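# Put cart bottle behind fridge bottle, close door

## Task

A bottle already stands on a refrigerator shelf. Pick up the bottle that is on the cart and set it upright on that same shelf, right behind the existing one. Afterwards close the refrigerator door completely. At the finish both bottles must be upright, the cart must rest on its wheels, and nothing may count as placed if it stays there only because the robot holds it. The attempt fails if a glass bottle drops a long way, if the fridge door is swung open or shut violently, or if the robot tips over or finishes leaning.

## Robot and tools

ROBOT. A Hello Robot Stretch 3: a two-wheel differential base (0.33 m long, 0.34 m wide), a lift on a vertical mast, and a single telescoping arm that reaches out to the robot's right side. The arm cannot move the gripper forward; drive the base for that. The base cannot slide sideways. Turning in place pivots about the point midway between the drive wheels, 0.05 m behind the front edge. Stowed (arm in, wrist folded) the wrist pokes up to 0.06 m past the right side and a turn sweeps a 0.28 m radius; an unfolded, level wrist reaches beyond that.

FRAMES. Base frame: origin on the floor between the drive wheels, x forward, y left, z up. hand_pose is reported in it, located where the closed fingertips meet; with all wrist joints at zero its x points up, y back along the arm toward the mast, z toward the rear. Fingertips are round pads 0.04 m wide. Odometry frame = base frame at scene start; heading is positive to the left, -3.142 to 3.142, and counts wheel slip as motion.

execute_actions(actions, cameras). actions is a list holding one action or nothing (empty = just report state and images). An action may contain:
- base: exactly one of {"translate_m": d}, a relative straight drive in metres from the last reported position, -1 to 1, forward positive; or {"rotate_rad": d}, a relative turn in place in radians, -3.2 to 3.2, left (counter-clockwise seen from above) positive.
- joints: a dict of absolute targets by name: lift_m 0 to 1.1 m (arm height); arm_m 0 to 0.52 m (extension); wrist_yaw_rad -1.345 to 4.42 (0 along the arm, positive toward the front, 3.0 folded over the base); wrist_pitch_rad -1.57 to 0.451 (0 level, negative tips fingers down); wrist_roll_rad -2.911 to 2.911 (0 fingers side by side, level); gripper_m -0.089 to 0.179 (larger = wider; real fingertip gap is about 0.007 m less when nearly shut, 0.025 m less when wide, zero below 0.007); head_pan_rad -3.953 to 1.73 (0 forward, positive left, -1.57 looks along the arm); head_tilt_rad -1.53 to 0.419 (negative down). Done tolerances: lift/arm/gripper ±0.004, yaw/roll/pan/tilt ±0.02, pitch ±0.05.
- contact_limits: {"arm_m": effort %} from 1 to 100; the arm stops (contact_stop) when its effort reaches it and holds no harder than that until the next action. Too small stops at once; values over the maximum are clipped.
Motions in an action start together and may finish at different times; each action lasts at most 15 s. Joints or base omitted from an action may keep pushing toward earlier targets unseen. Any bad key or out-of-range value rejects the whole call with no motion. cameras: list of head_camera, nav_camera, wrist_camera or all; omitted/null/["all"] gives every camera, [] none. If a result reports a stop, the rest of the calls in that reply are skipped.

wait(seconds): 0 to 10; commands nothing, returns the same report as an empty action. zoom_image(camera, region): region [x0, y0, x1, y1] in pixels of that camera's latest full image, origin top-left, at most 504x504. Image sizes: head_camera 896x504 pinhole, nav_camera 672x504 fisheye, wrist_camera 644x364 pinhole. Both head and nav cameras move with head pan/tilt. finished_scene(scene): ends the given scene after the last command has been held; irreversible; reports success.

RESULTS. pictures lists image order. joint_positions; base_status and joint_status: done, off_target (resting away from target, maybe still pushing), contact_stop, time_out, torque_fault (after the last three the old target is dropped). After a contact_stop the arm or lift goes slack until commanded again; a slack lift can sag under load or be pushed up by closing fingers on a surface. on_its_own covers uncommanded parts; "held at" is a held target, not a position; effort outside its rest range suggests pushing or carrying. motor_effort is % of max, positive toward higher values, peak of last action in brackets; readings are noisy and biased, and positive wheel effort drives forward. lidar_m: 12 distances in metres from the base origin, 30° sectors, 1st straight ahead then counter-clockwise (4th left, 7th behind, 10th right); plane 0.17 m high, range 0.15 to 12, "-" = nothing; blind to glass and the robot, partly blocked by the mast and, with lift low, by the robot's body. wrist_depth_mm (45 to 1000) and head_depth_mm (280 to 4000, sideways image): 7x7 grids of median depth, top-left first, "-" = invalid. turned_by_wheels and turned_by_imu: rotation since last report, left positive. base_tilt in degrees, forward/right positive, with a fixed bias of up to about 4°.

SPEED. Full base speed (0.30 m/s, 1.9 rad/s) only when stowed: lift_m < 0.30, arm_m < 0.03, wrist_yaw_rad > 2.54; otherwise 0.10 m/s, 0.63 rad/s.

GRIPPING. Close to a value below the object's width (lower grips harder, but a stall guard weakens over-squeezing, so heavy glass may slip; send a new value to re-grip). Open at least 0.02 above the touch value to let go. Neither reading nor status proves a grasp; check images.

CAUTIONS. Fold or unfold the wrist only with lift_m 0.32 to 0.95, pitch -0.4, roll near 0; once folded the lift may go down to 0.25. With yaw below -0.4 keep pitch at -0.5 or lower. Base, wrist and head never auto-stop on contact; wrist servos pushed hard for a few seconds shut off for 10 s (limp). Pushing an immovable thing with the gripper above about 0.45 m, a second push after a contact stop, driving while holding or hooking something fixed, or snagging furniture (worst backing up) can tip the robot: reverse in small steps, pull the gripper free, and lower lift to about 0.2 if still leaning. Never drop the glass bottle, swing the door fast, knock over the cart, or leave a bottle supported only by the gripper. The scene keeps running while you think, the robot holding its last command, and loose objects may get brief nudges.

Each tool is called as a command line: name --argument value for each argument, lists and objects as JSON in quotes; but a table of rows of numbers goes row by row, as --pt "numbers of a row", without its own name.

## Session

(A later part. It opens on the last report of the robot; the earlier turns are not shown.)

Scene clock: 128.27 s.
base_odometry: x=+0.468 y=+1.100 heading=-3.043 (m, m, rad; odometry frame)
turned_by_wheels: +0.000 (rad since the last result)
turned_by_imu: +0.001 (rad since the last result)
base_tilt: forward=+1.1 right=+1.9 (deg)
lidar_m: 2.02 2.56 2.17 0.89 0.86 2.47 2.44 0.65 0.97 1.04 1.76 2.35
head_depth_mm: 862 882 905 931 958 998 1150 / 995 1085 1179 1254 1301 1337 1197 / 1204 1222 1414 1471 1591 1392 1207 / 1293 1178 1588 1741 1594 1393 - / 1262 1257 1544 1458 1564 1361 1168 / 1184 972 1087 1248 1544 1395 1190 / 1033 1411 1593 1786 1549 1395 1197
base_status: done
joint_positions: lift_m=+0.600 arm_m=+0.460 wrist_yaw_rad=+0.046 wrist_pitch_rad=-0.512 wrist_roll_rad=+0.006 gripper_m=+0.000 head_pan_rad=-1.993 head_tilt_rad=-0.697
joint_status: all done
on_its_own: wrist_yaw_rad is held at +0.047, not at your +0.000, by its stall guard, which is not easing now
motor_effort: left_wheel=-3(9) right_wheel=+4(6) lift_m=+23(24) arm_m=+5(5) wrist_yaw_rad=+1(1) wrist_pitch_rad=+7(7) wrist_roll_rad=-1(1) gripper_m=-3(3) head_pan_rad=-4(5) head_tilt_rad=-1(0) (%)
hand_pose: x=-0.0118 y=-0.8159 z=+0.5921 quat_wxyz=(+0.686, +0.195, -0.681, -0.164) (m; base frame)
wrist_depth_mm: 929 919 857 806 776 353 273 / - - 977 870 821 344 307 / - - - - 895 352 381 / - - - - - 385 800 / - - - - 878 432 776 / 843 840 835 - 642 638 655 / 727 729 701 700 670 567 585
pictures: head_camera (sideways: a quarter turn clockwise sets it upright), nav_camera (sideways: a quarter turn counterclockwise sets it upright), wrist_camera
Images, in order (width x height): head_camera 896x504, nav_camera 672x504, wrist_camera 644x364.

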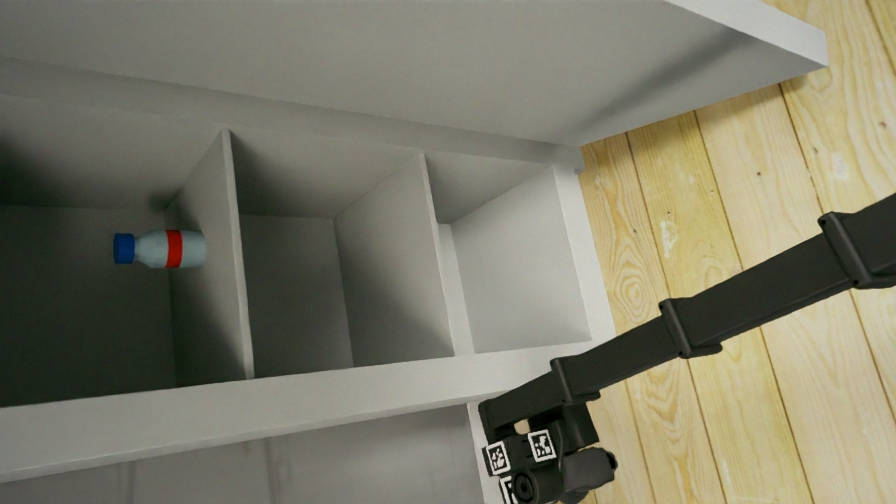

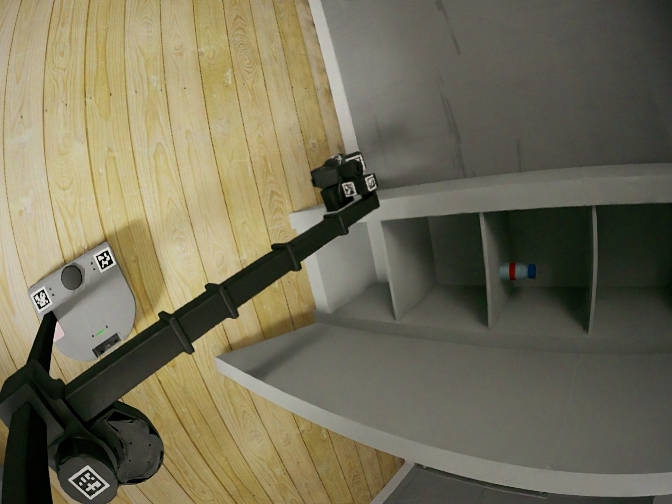

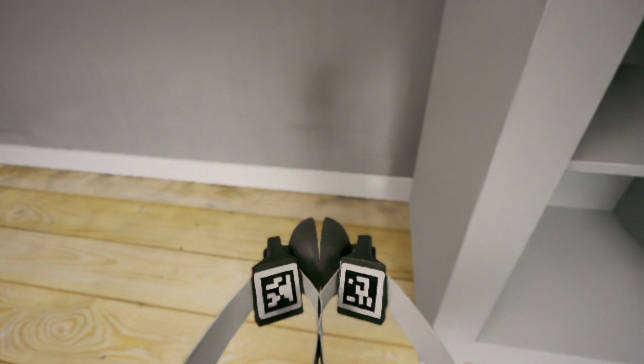

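execute_actions --actions '[{"base":{"translate_m":-0.2},"joints":{"arm_m":0.25}}]'

Scene clock: 135.73 s.
base_odometry: x=+0.667 y=+1.119 heading=-3.043 (m, m, rad; odometry frame)
turned_by_wheels: +0.000 (rad since the last result)
turned_by_imu: +0.002 (rad since the last result)
base_tilt: forward=+1.2 right=+1.8 (deg)
lidar_m: 2.21 2.72 2.22 0.72 0.69 2.26 2.25 0.50 0.51 1.01 1.73 2.54
head_depth_mm: 457 469 484 544 648 1379 1205 / 599 621 644 669 694 787 1131 / 863 921 970 1025 1094 1164 1143 / 1013 1081 1262 1354 1545 1407 - / 1233 1114 1523 1446 1547 - 1177 / 1197 1162 1485 1389 1537 - 1195 / 1166 1229 1403 1189 1350 1365 1198
base_status: done
joint_positions: lift_m=+0.600 arm_m=+0.250 wrist_yaw_rad=+0.046 wrist_pitch_rad=-0.513 wrist_roll_rad=+0.005 gripper_m=+0.000 head_pan_rad=-1.993 head_tilt_rad=-0.697
joint_status: all done
on_its_own: wrist_yaw_rad is held at +0.047, not at your +0.000, by its stall guard, which is not easing now
motor_effort: left_wheel=-3(6) right_wheel=+4(6) lift_m=+23(23) arm_m=-5(5) wrist_yaw_rad=+0(1) wrist_pitch_rad=+7(7) wrist_roll_rad=-1(1) gripper_m=-2(2) head_pan_rad=-4(5) head_tilt_rad=-1(1) (%)
hand_pose: x=-0.0118 y=-0.6065 z=+0.5920 quat_wxyz=(+0.686, +0.195, -0.681, -0.164) (m; base frame)
wrist_depth_mm: - - - 482 797 769 615 / - - - 530 598 594 561 / - - - - - 890 566 / - - - - 945 878 589 / - - - 946 793 801 609 / 855 830 804 - 746 737 621 / 714 709 700 715 714 693 588
pictures: head_camera (sideways: a quarter turn clockwise sets it upright), nav_camera (sideways: a quarter turn counterclockwise sets it upright), wrist_camera
Images, in order (width x height): head_camera 896x504, nav_camera 672x504, wrist_camera 644x364.

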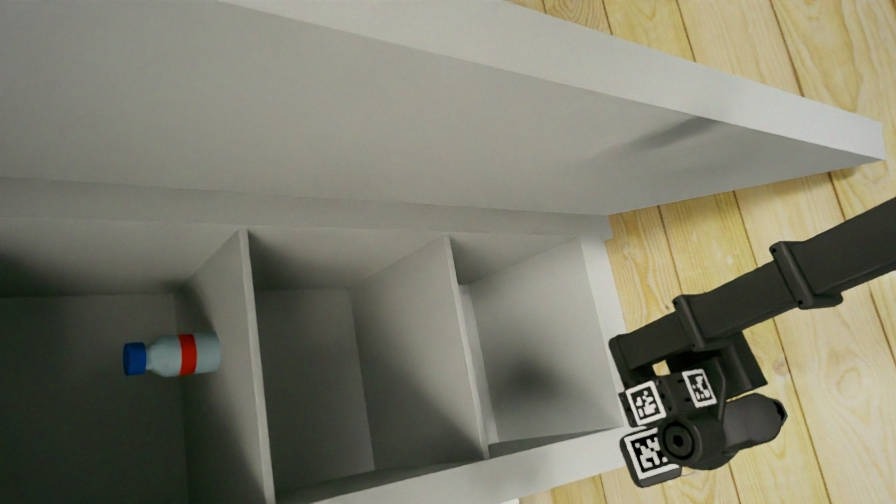

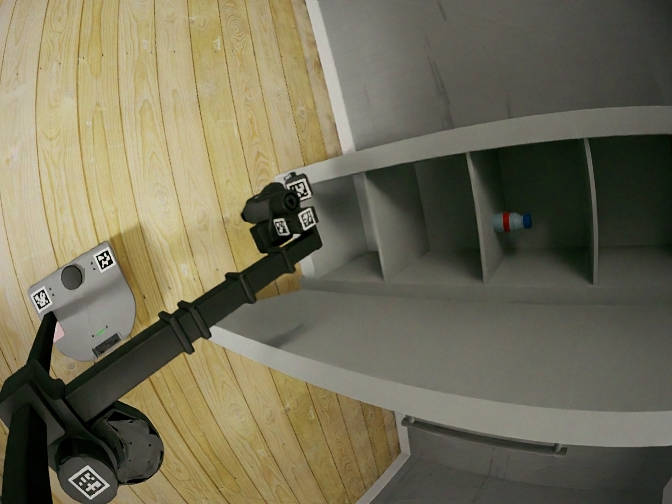

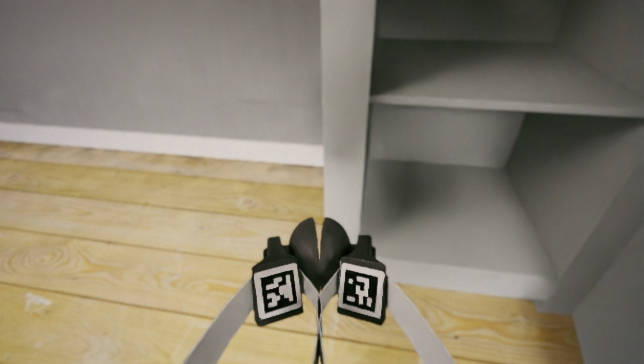

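execute_actions --actions '[{"base":{"translate_m":-0.25},"joints":{"arm_m":0.15}}]' --cameras '[]'

execute_actions --actions '[{"base":{"rotate_rad":-0.3},"joints":{"head_pan_rad":-1.57,"head_tilt_rad":-0.6}}]'

Scene clock: 156.43 s.
base_odometry: x=+0.916 y=+1.144 heading=-3.043 (m, m, rad; odometry frame)
turned_by_wheels: +0.000 (rad since the last result)
turned_by_imu: +0.002 (rad since the last result)
base_tilt: forward=+1.3 right=+1.8 (deg)
lidar_m: 2.46 2.74 0.90 0.66 0.96 2.01 2.00 1.90 0.36 1.02 1.68 2.64
head_depth_mm: 1477 1658 1918 2077 1703 1403 1201 / 1409 1609 1841 2039 1689 1399 1198 / 1329 1483 1662 1913 1678 1396 1198 / 306 320 362 419 496 609 - / 284 305 344 397 478 975 - / 894 1017 1394 1326 1514 1433 - / 1127 1159 1395 1284 1525 1368 1196
base_status: done
joint_positions: lift_m=+0.600 arm_m=+0.150 wrist_yaw_rad=+0.046 wrist_pitch_rad=-0.513 wrist_roll_rad=+0.005 gripper_m=+0.000 head_pan_rad=-1.993 head_tilt_rad=-0.697
joint_status: all done
on_its_own: wrist_yaw_rad is held at +0.047, not at your +0.000, by its stall guard, which is not easing now
motor_effort: left_wheel=-3(6) right_wheel=+5(5) lift_m=+22(22) arm_m=-5(5) wrist_yaw_rad=+1(1) wrist_pitch_rad=+7(7) wrist_roll_rad=-1(1) gripper_m=-3(3) head_pan_rad=-5(5) head_tilt_rad=-1(1) (%)
hand_pose: x=-0.0118 y=-0.5065 z=+0.5920 quat_wxyz=(+0.686, +0.195, -0.681, -0.164) (m; base frame)
wrist_depth_mm: - - 569 876 861 476 240 / - - 647 678 650 504 221 / - - 735 - - 473 207 / - - 885 - 929 410 193 / - - 912 845 779 362 181 / 819 839 833 - 790 323 172 / 711 717 708 723 685 291 161
pictures: none
No camera images: the call's "cameras" was empty. Leave "cameras" out to get every camera's image.

Scene clock: 159.43 s.
base_odometry: x=+0.916 y=+1.144 heading=+2.940 (m, m, rad; odometry frame)
turned_by_wheels: -0.300 (rad since the last result)
turned_by_imu: -0.297 (rad since the last result)
base_tilt: forward=+1.2 right=+1.8 (deg)
lidar_m: 2.77 2.46 2.41 0.66 0.67 2.17 2.00 2.02 0.37 0.37 1.03 1.92
head_depth_mm: 283 302 337 402 1688 1497 1252 / 299 308 337 375 428 509 1252 / 403 423 446 472 501 534 - / 696 761 839 930 1057 1159 - / 972 1215 1147 1421 1523 1410 1243 / 1149 1227 1089 1465 1569 1418 1250 / 1124 1228 1172 1440 1391 1378 1252
base_status: done
joint_positions: lift_m=+0.600 arm_m=+0.150 wrist_yaw_rad=+0.048 wrist_pitch_rad=-0.514 wrist_roll_rad=+0.005 gripper_m=+0.000 head_pan_rad=-1.577 head_tilt_rad=-0.605
joint_status: all done
on_its_own: wrist_yaw_rad is held at +0.047, not at your +0.000, by its stall guard, which is not easing now
motor_effort: left_wheel=+2(26) right_wheel=-4(61) lift_m=+23(22) arm_m=-2(5) wrist_yaw_rad=-1(27) wrist_pitch_rad=+8(10) wrist_roll_rad=-1(1) gripper_m=-3(2) head_pan_rad=+4(42) head_tilt_rad=+3(13) (%)
hand_pose: x=-0.0114 y=-0.5061 z=+0.5917 quat_wxyz=(+0.686, +0.196, -0.681, -0.164) (m; base frame)
wrist_depth_mm: 540 804 872 525 159 88 61 / 536 622 677 587 164 90 61 / 580 802 - 648 168 91 62 / - 798 - 722 173 93 63 / - 764 798 761 177 94 63 / 794 802 807 - 161 95 64 / 710 704 711 693 216 96 64
pictures: head_camera (sideways: a quarter turn clockwise sets it upright), nav_camera (sideways: a quarter turn counterclockwise sets it upright), wrist_camera
Images, in order (width x height): head_camera 896x504, nav_camera 672x504, wrist_camera 644x364.

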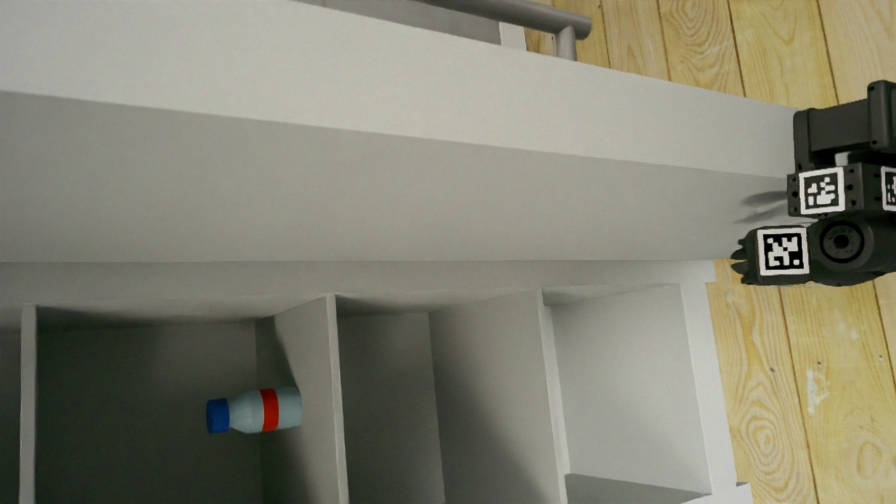

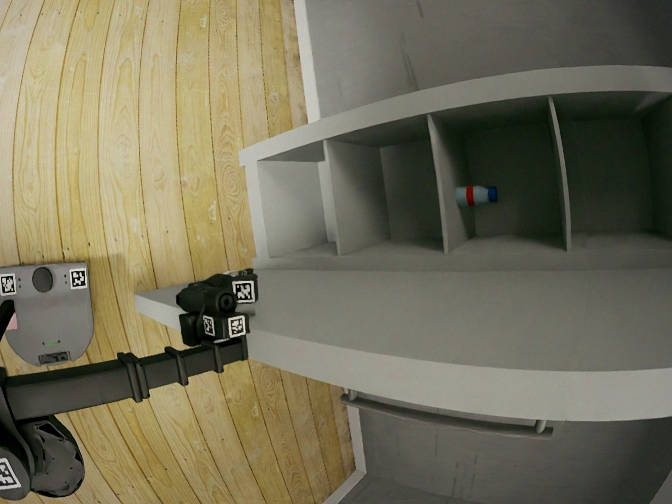

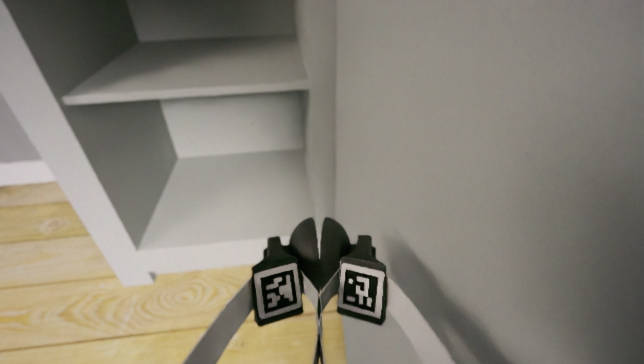

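execute_actions --actions '[{"base":{"translate_m":-0.2},"joints":{"wrist_yaw_rad":0.5}}]' --cameras '["nav_camera"]'

execute_actions --actions '[{"base":{"translate_m":0.35},"joints":{"wrist_yaw_rad":0.9,"arm_m":0,"lift_m":0.9,"wrist_pitch_rad":-0.4}}]'

Scene clock: 173.57 s.
base_odometry: x=+1.112 y=+1.104 heading=+2.941 (m, m, rad; odometry frame)
turned_by_wheels: +0.001 (rad since the last result)
turned_by_imu: +0.003 (rad since the last result)
base_tilt: forward=+9.7 right=+1.8 (deg)
lidar_m: 1.11 1.15 1.57 0.64 0.77 2.02 1.85 1.87 1.69 0.37 1.01 1.15
head_depth_mm: 289 304 340 434 1895 1599 1320 / 347 341 348 377 439 1518 1352 / 462 454 444 437 448 499 - / 690 671 654 636 620 603 585 / 942 921 985 1052 1115 1066 1190 / 1147 1241 1386 1392 1530 1383 1216 / 1126 1194 1366 1352 1536 1351 1200
base_status: done
joint_positions: lift_m=+0.600 arm_m=+0.150 wrist_yaw_rad=+0.570 wrist_pitch_rad=-0.496 wrist_roll_rad=-0.004 gripper_m=+0.000 head_pan_rad=-1.577 head_tilt_rad=-0.605
joint_status: wrist_yaw_rad off_target (ended at +0.570, target +0.500)
on_its_own: base_tilt is 8.3 degrees off its reading at the scene's start (forward=+1.4 right=+1.6); wrist_yaw_rad is held at +0.544, not at your +0.500, by its stall guard, which is still easing; right_wheel is at rest, and its effort (-40) is outside its rest range (-18 to +18)
motor_effort: left_wheel=+12(36) right_wheel=-40(100) lift_m=+20(24) arm_m=+5(5) wrist_yaw_rad=-22(64) wrist_pitch_rad=-2(8) wrist_roll_rad=+3(3) gripper_m=-2(3) head_pan_rad=+5(3) head_tilt_rad=+2(3) (%)
hand_pose: x=+0.0938 y=-0.4748 z=+0.5956 quat_wxyz=(+0.708, +0.359, -0.607, +0.026) (m; base frame)
wrist_depth_mm: - - 685 734 830 437 138 / - - 767 - 665 303 121 / - - 925 - - 231 108 / 930 - 951 897 714 187 97 / 803 836 844 858 652 156 88 / 692 720 754 - 296 135 81 / 630 646 674 682 322 118 74
pictures: nav_camera (sideways: a quarter turn counterclockwise sets it upright)
Images, in order (width x height): nav_camera 672x504.

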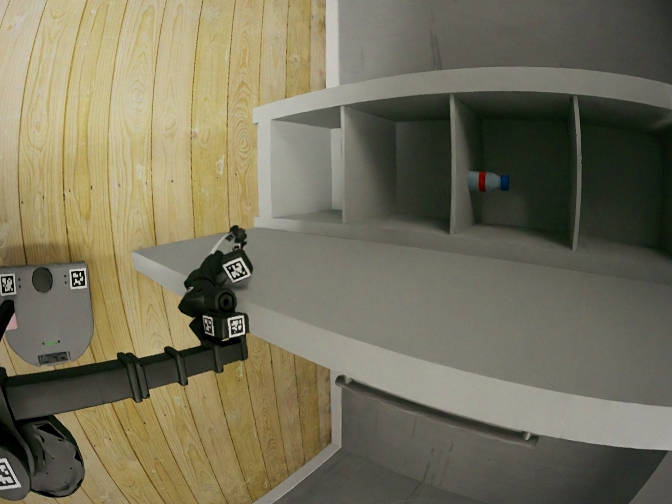

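Scene clock: 178.60 s.
base_odometry: x=+0.769 y=+1.174 heading=+2.941 (m, m, rad; odometry frame)
turned_by_wheels: +0.000 (rad since the last result)
turned_by_imu: +0.011 (rad since the last result)
base_tilt: forward=+1.3 right=+1.9 (deg)
lidar_m: 2.64 2.34 2.42 0.81 0.76 2.31 2.13 2.15 0.44 0.78 0.98 1.93
head_depth_mm: 541 559 578 599 621 625 - / 683 708 742 772 810 846 - / 828 888 974 1071 1182 1263 - / 1126 1241 1170 1384 1533 1419 - / 1156 1238 1109 1478 1574 1420 - / 1133 1240 1195 1449 1484 1394 - / 1111 1188 1091 1098 1170 1382 1231
base_status: done
joint_positions: lift_m=+0.900 arm_m=+0.001 wrist_yaw_rad=+0.900 wrist_pitch_rad=-0.417 wrist_roll_rad=+0.002 gripper_m=+0.000 head_pan_rad=-1.575 head_tilt_rad=-0.599
joint_status: all done
joint sent to its limit — the command would take arm_m past its lower limit, so that joint was sent only as far as its limit.
motor_effort: left_wheel=+0(91) right_wheel=+0(94) lift_m=+26(37) arm_m=-4(7) wrist_yaw_rad=+0(50) wrist_pitch_rad=+10(16) wrist_roll_rad=+1(3) gripper_m=-3(5) head_pan_rad=+3(5) head_tilt_rad=-1(2) (%)
hand_pose: x=+0.1544 y=-0.2860 z=+0.9128 quat_wxyz=(+0.686, +0.433, -0.560, +0.169) (m; base frame)
wrist_depth_mm: - - - - - 610 754 / - - - - - 661 854 / - - - - - 742 859 / - - - - - 869 936 / - - - - - 814 742 / - - - - - - - / - - - - - 961 922
pictures: head_camera (sideways: a quarter turn clockwise sets it upright), nav_camera (sideways: a quarter turn counterclockwise sets it upright), wrist_camera
Images, in order (width x height): head_camera 896x504, nav_camera 672x504, wrist_camera 644x364.

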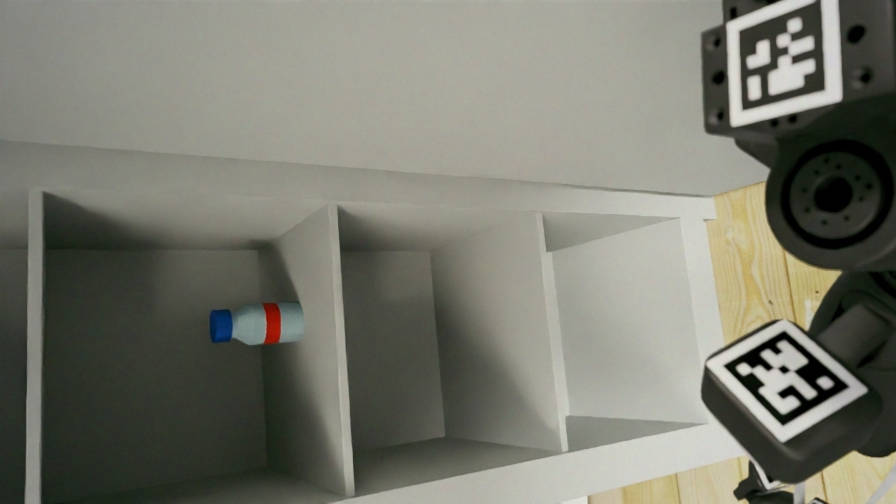

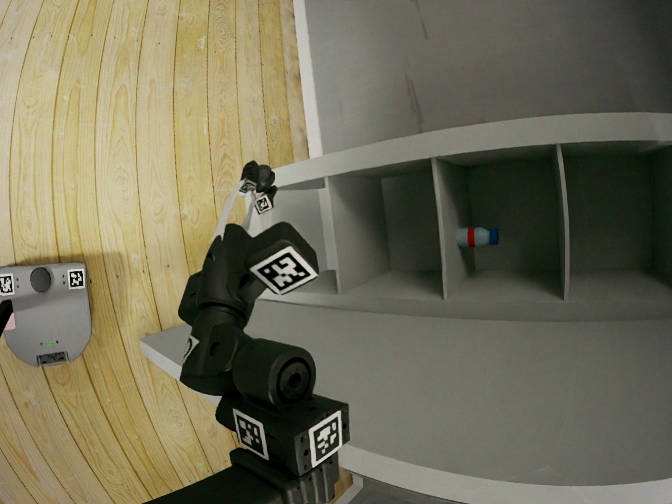

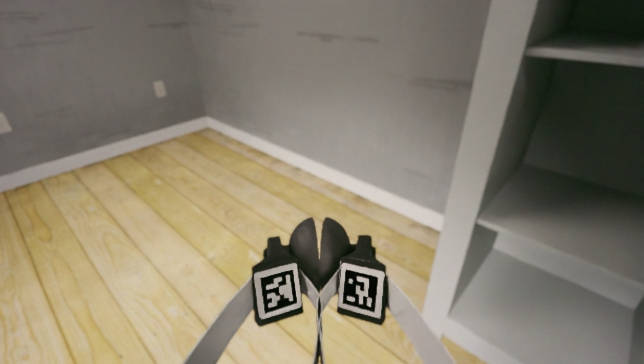

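execute_actions --actions '[{"base":{"translate_m":0.55},"joints":{"lift_m":1.05,"wrist_yaw_rad":0.3,"wrist_pitch_rad":-0.5,"gripper_m":0.15}}]' --cameras '[]'

execute_actions --actions '[{"base":{"rotate_rad":-1.385},"joints":{"wrist_yaw_rad":0,"head_tilt_rad":-0.85}}]' --cameras '[]'

execute_actions --actions '[{"base":{"translate_m":-1.0}}]'

Scene clock: 200.57 s.
base_odometry: x=+0.230 y=+1.283 heading=+2.941 (m, m, rad; odometry frame)
turned_by_wheels: +0.000 (rad since the last result)
turned_by_imu: +0.001 (rad since the last result)
base_tilt: forward=+1.4 right=+1.9 (deg)
lidar_m: 2.09 1.86 2.50 2.30 1.09 1.05 2.68 0.88 1.06 0.94 1.47 1.84
head_depth_mm: 1169 1261 - - - - 1206 / 768 857 1116 - - - - / 859 909 947 - - - - / 1199 1297 1424 - - - 1218 / 1195 1313 1438 - 1770 1463 1254 / 1175 1293 1417 1604 1745 1496 1261 / 1162 1271 1394 1560 1700 1496 1252
base_status: done
joint_positions: lift_m=+1.050 arm_m=+0.001 wrist_yaw_rad=+0.303 wrist_pitch_rad=-0.512 wrist_roll_rad=+0.002 gripper_m=+0.150 head_pan_rad=-1.575 head_tilt_rad=-0.599
joint_status: all done
motor_effort: left_wheel=-1(4) right_wheel=+0(6) lift_m=+25(26) arm_m=-4(4) wrist_yaw_rad=-3(2) wrist_pitch_rad=+7(9) wrist_roll_rad=+1(1) gripper_m=+0(83) head_pan_rad=+3(3) head_tilt_rad=+0(0) (%)
hand_pose: x=+0.0416 y=-0.3483 z=+1.0419 quat_wxyz=(+0.703, +0.280, -0.650, -0.074) (m; base frame)
wrist_depth_mm: - - - - - 586 832 / - - - - - 612 670 / - - - - - 690 - / - - - - - 753 - / - - - - - 875 841 / - - - - - - - / - - - - - - 954
pictures: none
No camera images: the call's "cameras" was empty. Leave "cameras" out to get every camera's image.

Scene clock: 203.70 s.
base_odometry: x=+0.230 y=+1.283 heading=+1.556 (m, m, rad; odometry frame)
turned_by_wheels: -1.385 (rad since the last result)
turned_by_imu: -1.377 (rad since the last result)
base_tilt: forward=+1.4 right=+1.8 (deg)
lidar_m: 1.39 1.54 2.14 2.09 2.22 2.35 1.30 1.05 2.75 0.88 0.89 0.93
head_depth_mm: - - - - - 1273 1144 / 2231 - - - - 1271 1136 / 2253 - - - - 1257 1138 / 2236 - - - - 1293 1132 / 2333 2609 2226 1743 1510 1295 1130 / 2327 2587 2241 1195 1416 1296 1133 / 745 825 942 1133 1401 1293 1125
base_status: done
joint_positions: lift_m=+1.050 arm_m=+0.001 wrist_yaw_rad=+0.002 wrist_pitch_rad=-0.512 wrist_roll_rad=+0.002 gripper_m=+0.150 head_pan_rad=-1.575 head_tilt_rad=-0.839
joint_status: all done
motor_effort: left_wheel=+3(6) right_wheel=-5(9) lift_m=+25(25) arm_m=-4(4) wrist_yaw_rad=-1(3) wrist_pitch_rad=+7(7) wrist_roll_rad=+1(1) gripper_m=+0(0) head_pan_rad=+2(3) head_tilt_rad=-5(20) (%)
hand_pose: x=-0.0211 y=-0.3579 z=+1.0419 quat_wxyz=(+0.684, +0.180, -0.684, -0.179) (m; base frame)
wrist_depth_mm: 543 538 - - - - - / 588 587 - - - - - / 659 642 - - - - - / 738 715 - - - - - / 830 813 873 - - - - / 966 - - - - - - / - - - - - - -
pictures: none
No camera images: the call's "cameras" was empty. Leave "cameras" out to get every camera's image.

Scene clock: 214.63 s.
base_odometry: x=+0.216 y=+0.283 heading=+1.557 (m, m, rad; odometry frame)
turned_by_wheels: +0.000 (rad since the last result)
turned_by_imu: +0.003 (rad since the last result)
base_tilt: forward=+1.3 right=+1.8 (deg)
lidar_m: 1.90 2.59 2.21 1.73 1.76 1.32 1.31 1.40 0.41 0.45 0.69 1.48
head_depth_mm: - - - - - 1227 1140 / 2187 - - - - 857 1103 / 2183 - - - - 1127 1119 / 2186 - - - - 1196 1134 / 2261 2420 863 1081 1024 1249 1137 / 2271 2530 828 1050 1402 1294 1135 / 2268 2574 801 1782 1502 1297 1137
base_status: done
joint_positions: lift_m=+1.050 arm_m=+0.001 wrist_yaw_rad=+0.002 wrist_pitch_rad=-0.512 wrist_roll_rad=+0.002 gripper_m=+0.150 head_pan_rad=-1.575 head_tilt_rad=-0.839
joint_status: not commanded
motor_effort: left_wheel=+3(4) right_wheel=-4(11) lift_m=+25(26) arm_m=-4(4) wrist_yaw_rad=-2(1) wrist_pitch_rad=+7(7) wrist_roll_rad=+1(1) gripper_m=+0(0) head_pan_rad=+3(3) head_tilt_rad=-5(5) (%)
hand_pose: x=-0.0211 y=-0.3579 z=+1.0419 quat_wxyz=(+0.684, +0.180, -0.684, -0.179) (m; base frame)
wrist_depth_mm: - - - - - - - / - - - - - - - / - - 705 736 728 - - / - - 601 632 576 599 577 / - - 532 508 489 526 484 / - - 809 425 434 - 423 / - - - 684 357 370 353
pictures: head_camera (sideways: a quarter turn clockwise sets it upright), nav_camera (sideways: a quarter turn counterclockwise sets it upright), wrist_camera
Images, in order (width x height): head_camera 896x504, nav_camera 672x504, wrist_camera 644x364.

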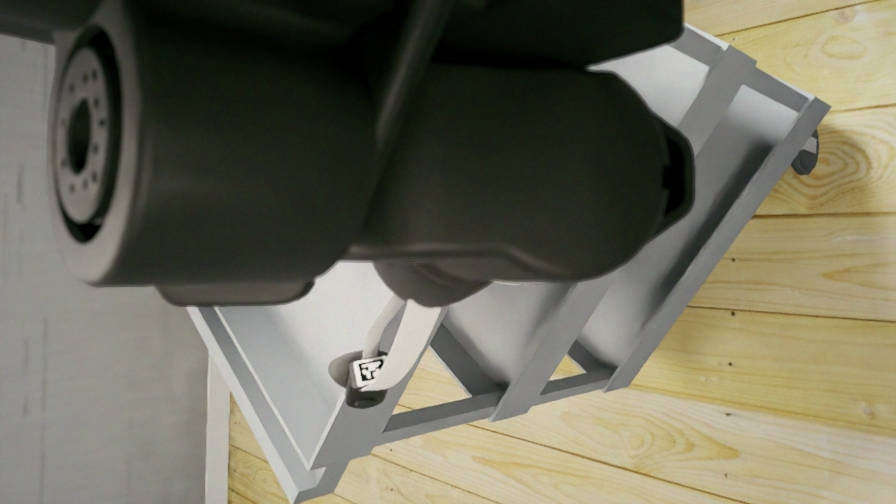

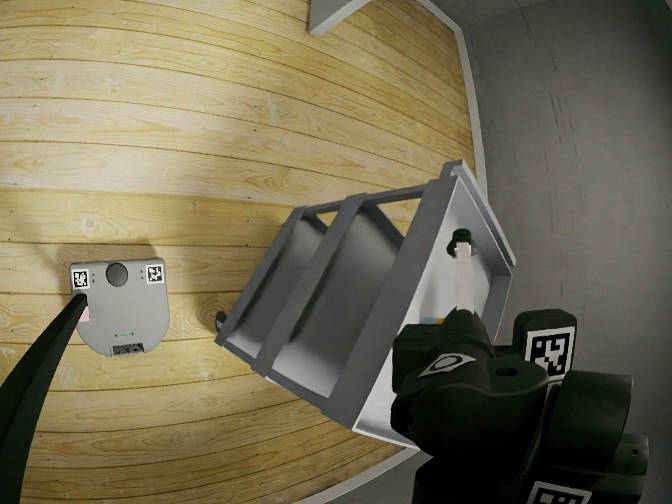

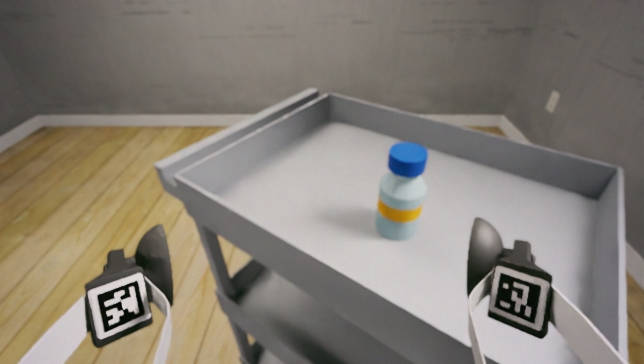

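execute_actions --actions '[{"base":{"translate_m":-0.115},"joints":{"arm_m":0.1,"lift_m":0.97}}]' --cameras '["wrist_camera","nav_camera"]'

Scene clock: 221.50 s.
base_odometry: x=+0.214 y=+0.168 heading=+1.557 (m, m, rad; odometry frame)
turned_by_wheels: +0.000 (rad since the last result)
turned_by_imu: +0.001 (rad since the last result)
base_tilt: forward=+1.3 right=+1.7 (deg)
lidar_m: 2.02 2.72 2.22 1.74 1.59 1.20 1.21 1.28 0.36 0.37 0.58 1.58
head_depth_mm: 2230 2460 - - 1429 1299 1141 / 2228 2449 - - 568 1172 1139 / 2240 2459 - - 597 837 1090 / 2275 2485 - - 932 1077 1118 / 2256 1022 862 655 956 1189 1130 / 2235 2438 858 730 1022 1241 1132 / 2263 2499 829 996 1402 1286 1126
base_status: done
joint_positions: lift_m=+0.970 arm_m=+0.100 wrist_yaw_rad=+0.002 wrist_pitch_rad=-0.513 wrist_roll_rad=+0.002 gripper_m=+0.150 head_pan_rad=-1.575 head_tilt_rad=-0.839
joint_status: all done
motor_effort: left_wheel=+3(4) right_wheel=-4(10) lift_m=+19(20) arm_m=+5(7) wrist_yaw_rad=-1(2) wrist_pitch_rad=+7(7) wrist_roll_rad=+1(1) gripper_m=+0(0) head_pan_rad=+3(3) head_tilt_rad=-5(5) (%)
hand_pose: x=-0.0211 y=-0.4561 z=+0.9622 quat_wxyz=(+0.684, +0.180, -0.684, -0.179) (m; base frame)
wrist_depth_mm: - - - - - - - / - - - - - - - / - 518 598 601 563 - - / 459 482 493 335 488 469 442 / - 428 408 376 399 414 388 / - - 344 344 344 - 328 / - - 295 299 297 296 248
pictures: nav_camera (sideways: a quarter turn counterclockwise sets it upright), wrist_camera
Images, in order (width x height): nav_camera 672x504, wrist_camera 644x364.

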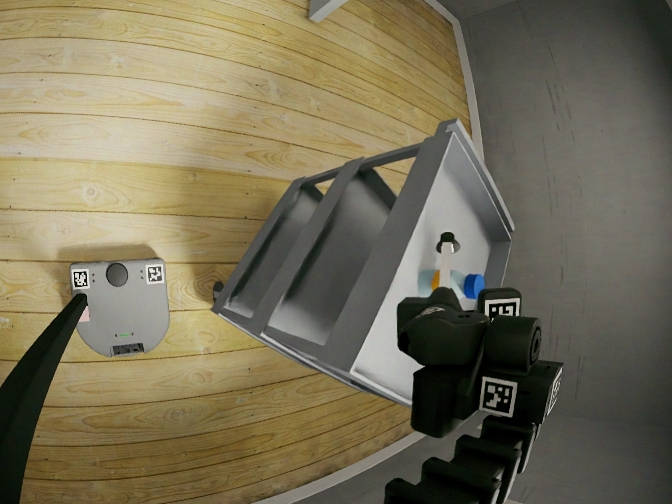

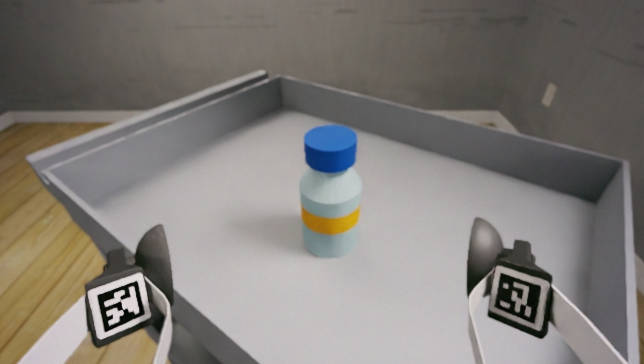

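execute_actions --actions '[{"joints":{"arm_m":0.22,"lift_m":0.89}}]' --cameras '[]'

execute_actions --actions '[{"base":{"translate_m":-0.008},"joints":{"arm_m":0.275,"lift_m":0.87}}]' --cameras '["wrist_camera","nav_camera"]'

Scene clock: 230.63 s.
base_odometry: x=+0.214 y=+0.168 heading=+1.557 (m, m, rad; odometry frame)
turned_by_wheels: +0.000 (rad since the last result)
turned_by_imu: +0.001 (rad since the last result)
base_tilt: forward=+1.3 right=+1.8 (deg)
lidar_m: 2.02 2.72 2.22 1.75 1.60 1.20 1.20 1.28 0.36 0.38 0.58 1.57
head_depth_mm: 2237 2547 833 - - 1303 1137 / 2248 2520 - 676 590 1175 1142 / 2248 2493 - 657 594 837 1090 / 2258 2404 - 596 915 1083 1110 / 2231 1020 893 676 957 1195 1130 / 2251 2414 858 732 1026 1234 1131 / 2271 2501 829 993 1413 1291 1132
base_status: not commanded
joint_positions: lift_m=+0.890 arm_m=+0.220 wrist_yaw_rad=+0.002 wrist_pitch_rad=-0.513 wrist_roll_rad=+0.002 gripper_m=+0.150 head_pan_rad=-1.575 head_tilt_rad=-0.839
joint_status: all done
motor_effort: left_wheel=+2(3) right_wheel=-4(4) lift_m=+19(18) arm_m=+5(8) wrist_yaw_rad=-2(1) wrist_pitch_rad=+7(8) wrist_roll_rad=+1(1) gripper_m=-1(0) head_pan_rad=+3(4) head_tilt_rad=-4(5) (%)
hand_pose: x=-0.0211 y=-0.5761 z=+0.8822 quat_wxyz=(+0.684, +0.180, -0.684, -0.179) (m; base frame)
wrist_depth_mm: - - - - - - - / - 487 518 516 - - - / 355 411 466 170 423 377 344 / 352 372 364 184 356 357 338 / 299 309 299 192 288 305 290 / 256 - 254 227 249 - 248 / 224 216 221 220 218 218 216
pictures: none
No camera images: the call's "cameras" was empty. Leave "cameras" out to get every camera's image.

Scene clock: 232.63 s.
base_odometry: x=+0.214 y=+0.160 heading=+1.557 (m, m, rad; odometry frame)
turned_by_wheels: +0.000 (rad since the last result)
turned_by_imu: +0.000 (rad since the last result)
base_tilt: forward=+1.3 right=+1.8 (deg)
lidar_m: 2.02 2.72 2.21 1.75 1.58 1.19 1.20 1.27 0.35 0.37 0.57 1.58
head_depth_mm: 2262 2561 835 - - 1267 1124 / 2270 2504 - 686 593 1232 1136 / 2242 2526 - 675 585 839 1101 / 2247 2460 - 672 911 1032 1115 / 2262 1023 873 690 949 1195 1134 / 2255 992 859 751 994 1244 1132 / 2257 2487 829 979 1402 1287 1134
base_status: done
joint_positions: lift_m=+0.870 arm_m=+0.275 wrist_yaw_rad=+0.002 wrist_pitch_rad=-0.513 wrist_roll_rad=+0.002 gripper_m=+0.150 head_pan_rad=-1.575 head_tilt_rad=-0.839
joint_status: all done
motor_effort: left_wheel=+2(5) right_wheel=-4(11) lift_m=+19(21) arm_m=+5(5) wrist_yaw_rad=-1(1) wrist_pitch_rad=+8(7) wrist_roll_rad=+1(1) gripper_m=+0(0) head_pan_rad=+3(3) head_tilt_rad=-4(5) (%)
hand_pose: x=-0.0211 y=-0.6311 z=+0.8621 quat_wxyz=(+0.684, +0.180, -0.684, -0.179) (m; base frame)
wrist_depth_mm: - - - - - - - / - 409 473 456 409 - - / 325 383 420 118 370 335 299 / 321 332 331 106 313 324 305 / 274 282 271 126 260 275 265 / 231 - 230 129 222 - 226 / 203 196 202 152 194 197 196
pictures: nav_camera (sideways: a quarter turn counterclockwise sets it upright), wrist_camera
Images, in order (width x height): nav_camera 672x504, wrist_camera 644x364.

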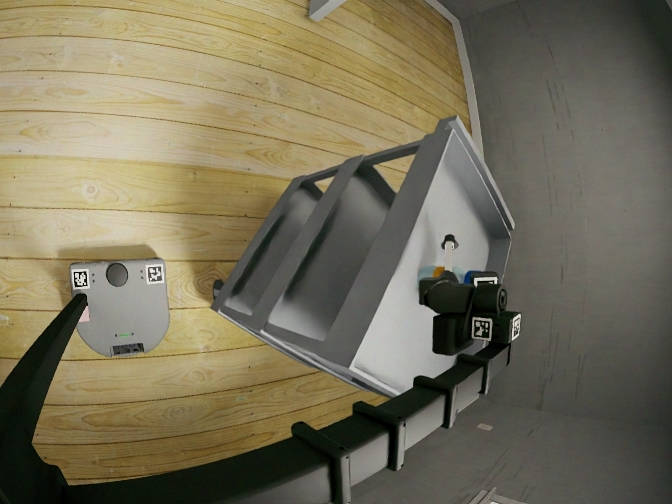

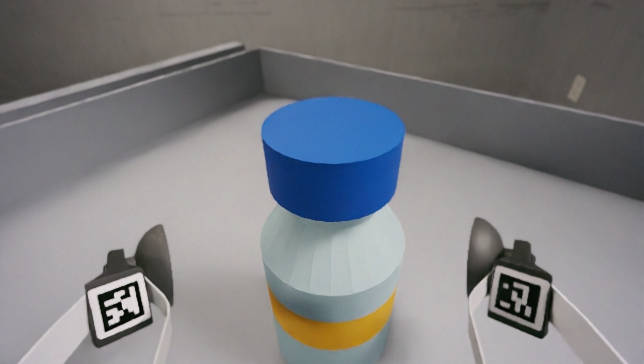

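execute_actions --actions '[{"base":{"translate_m":-0.005},"joints":{"arm_m":0.285,"lift_m":0.85}}]' --cameras '[]'

execute_actions --actions '[{"joints":{"gripper_m":0.0}}]' --cameras '["wrist_camera"]'

execute_actions --actions '[{"joints":{"lift_m":0.97}}]' --cameras '["wrist_camera","nav_camera"]'

Scene clock: 239.27 s.
base_odometry: x=+0.214 y=+0.155 heading=+1.557 (m, m, rad; odometry frame)
turned_by_wheels: +0.000 (rad since the last result)
turned_by_imu: +0.001 (rad since the last result)
base_tilt: forward=+1.2 right=+1.9 (deg)
lidar_m: 2.03 2.73 2.21 1.75 1.57 1.19 1.19 1.27 0.35 0.37 0.56 1.58
head_depth_mm: 2249 2563 832 761 - - 1117 / 2263 2533 - - 593 1226 1138 / 2263 2502 - 672 583 822 1100 / 2240 2414 - 673 908 1034 1116 / 2230 1027 879 690 954 1170 1132 / 2268 996 855 710 1002 1236 1128 / 2266 2517 836 1010 1232 1291 1132
base_status: done
joint_positions: lift_m=+0.850 arm_m=+0.285 wrist_yaw_rad=+0.002 wrist_pitch_rad=-0.513 wrist_roll_rad=+0.002 gripper_m=+0.150 head_pan_rad=-1.575 head_tilt_rad=-0.839
joint_status: all done
motor_effort: left_wheel=+3(2) right_wheel=-4(10) lift_m=+20(20) arm_m=+5(5) wrist_yaw_rad=-1(2) wrist_pitch_rad=+7(7) wrist_roll_rad=+1(1) gripper_m=+0(1) head_pan_rad=+4(3) head_tilt_rad=-4(4) (%)
hand_pose: x=-0.0211 y=-0.6411 z=+0.8421 quat_wxyz=(+0.684, +0.180, -0.684, -0.179) (m; base frame)
wrist_depth_mm: - - - - - - - / 358 379 433 104 354 - - / 320 362 341 84 346 327 282 / 301 303 288 93 280 292 284 / 248 254 227 107 225 249 240 / 210 - 202 110 199 - 203 / - 176 179 131 173 176 176
pictures: none
No camera images: the call's "cameras" was empty. Leave "cameras" out to get every camera's image.

Scene clock: 241.27 s.
base_odometry: x=+0.214 y=+0.155 heading=+1.557 (m, m, rad; odometry frame)
turned_by_wheels: +0.000 (rad since the last result)
turned_by_imu: +0.000 (rad since the last result)
base_tilt: forward=+1.3 right=+1.9 (deg)
lidar_m: 2.03 2.73 2.22 1.75 1.57 1.19 1.19 1.26 0.35 0.37 0.56 1.59
head_depth_mm: 2230 2541 830 761 - - 1127 / 2234 2553 - - 593 1229 1140 / 2250 2490 - 674 580 811 1096 / 2254 2428 - 673 911 1033 1116 / 2238 1024 863 691 954 1164 1136 / 2272 993 855 709 998 1236 1138 / 2281 2472 834 1012 1229 1285 1133
base_status: not commanded
joint_positions: lift_m=+0.850 arm_m=+0.285 wrist_yaw_rad=-0.001 wrist_pitch_rad=-0.524 wrist_roll_rad=+0.002 gripper_m=+0.001 head_pan_rad=-1.575 head_tilt_rad=-0.839
joint_status: all done
motor_effort: left_wheel=+2(2) right_wheel=-2(4) lift_m=+21(21) arm_m=+4(5) wrist_yaw_rad=+1(2) wrist_pitch_rad=+14(14) wrist_roll_rad=+1(1) gripper_m=-31(99) head_pan_rad=+3(4) head_tilt_rad=-4(4) (%)
hand_pose: x=-0.0217 y=-0.6395 z=+0.8398 quat_wxyz=(+0.682, +0.183, -0.683, -0.184) (m; base frame)
wrist_depth_mm: - - - - - - - / 337 372 411 95 348 325 - / 322 351 337 77 340 328 278 / 295 293 276 87 275 281 283 / 240 240 118 101 125 235 235 / 206 206 110 103 112 201 200 / 179 178 173 121 172 174 174
pictures: wrist_camera
Images, in order (width x height): wrist_camera 644x364.

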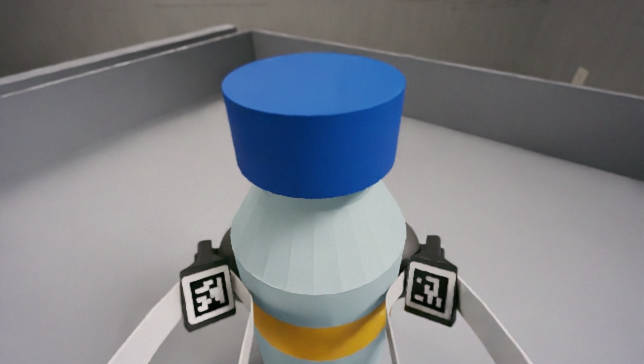

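Scene clock: 243.20 s.
base_odometry: x=+0.214 y=+0.155 heading=+1.557 (m, m, rad; odometry frame)
turned_by_wheels: +0.000 (rad since the last result)
turned_by_imu: +0.000 (rad since the last result)
base_tilt: forward=+1.2 right=+1.8 (deg)
lidar_m: 2.02 2.73 2.22 1.75 1.57 1.19 1.19 1.26 0.35 0.37 0.56 1.59
head_depth_mm: 2195 - 811 718 1437 1299 1140 / 2185 2579 838 694 608 1216 1136 / - - 848 694 581 809 1102 / 2183 - 804 692 911 1026 1116 / 2286 1028 863 693 959 1170 1132 / 2255 995 857 711 999 1242 1132 / 2268 2454 832 1013 1233 1285 1135
base_status: not commanded
joint_positions: lift_m=+0.970 arm_m=+0.285 wrist_yaw_rad=-0.001 wrist_pitch_rad=-0.542 wrist_roll_rad=+0.002 gripper_m=+0.011 head_pan_rad=-1.575 head_tilt_rad=-0.839
joint_status: all done
on_its_own: gripper_m is held at +0.010, not at your +0.000, by its stall guard, which is still easing
motor_effort: left_wheel=+2(2) right_wheel=-3(2) lift_m=+28(29) arm_m=+4(4) wrist_yaw_rad=+0(0) wrist_pitch_rad=+24(25) wrist_roll_rad=+1(0) gripper_m=-26(31) head_pan_rad=+4(2) head_tilt_rad=-4(4) (%)
hand_pose: x=-0.0217 y=-0.6368 z=+0.9556 quat_wxyz=(+0.681, +0.189, -0.682, -0.190) (m; base frame)
wrist_depth_mm: - - - - - - - / - - - 95 - - - / - - 456 80 - - - / 376 412 452 89 411 384 - / 354 392 118 102 125 371 331 / 335 334 113 104 113 328 326 / 294 294 283 120 284 286 284
pictures: nav_camera (sideways: a quarter turn counterclockwise sets it upright), wrist_camera
Images, in order (width x height): nav_camera 672x504, wrist_camera 644x364.

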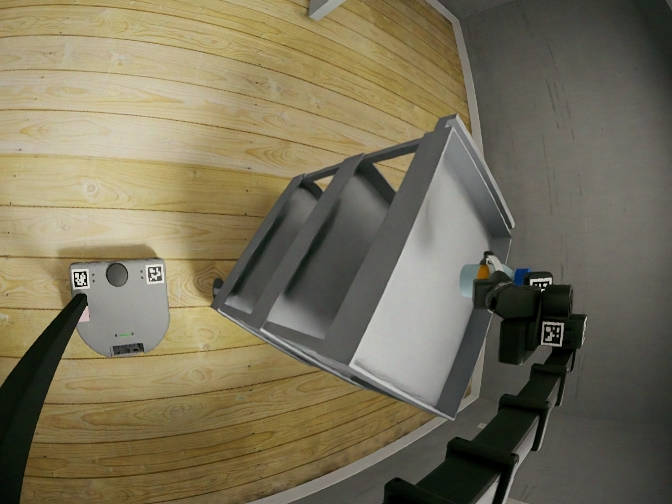

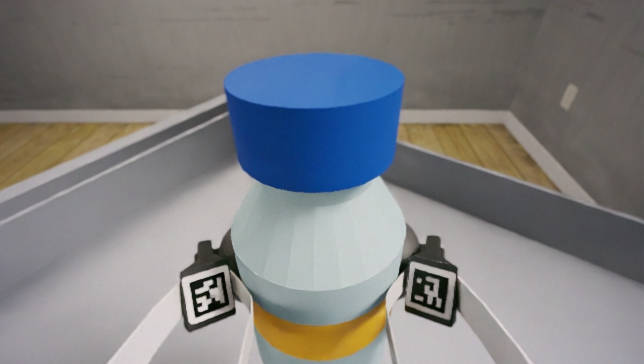

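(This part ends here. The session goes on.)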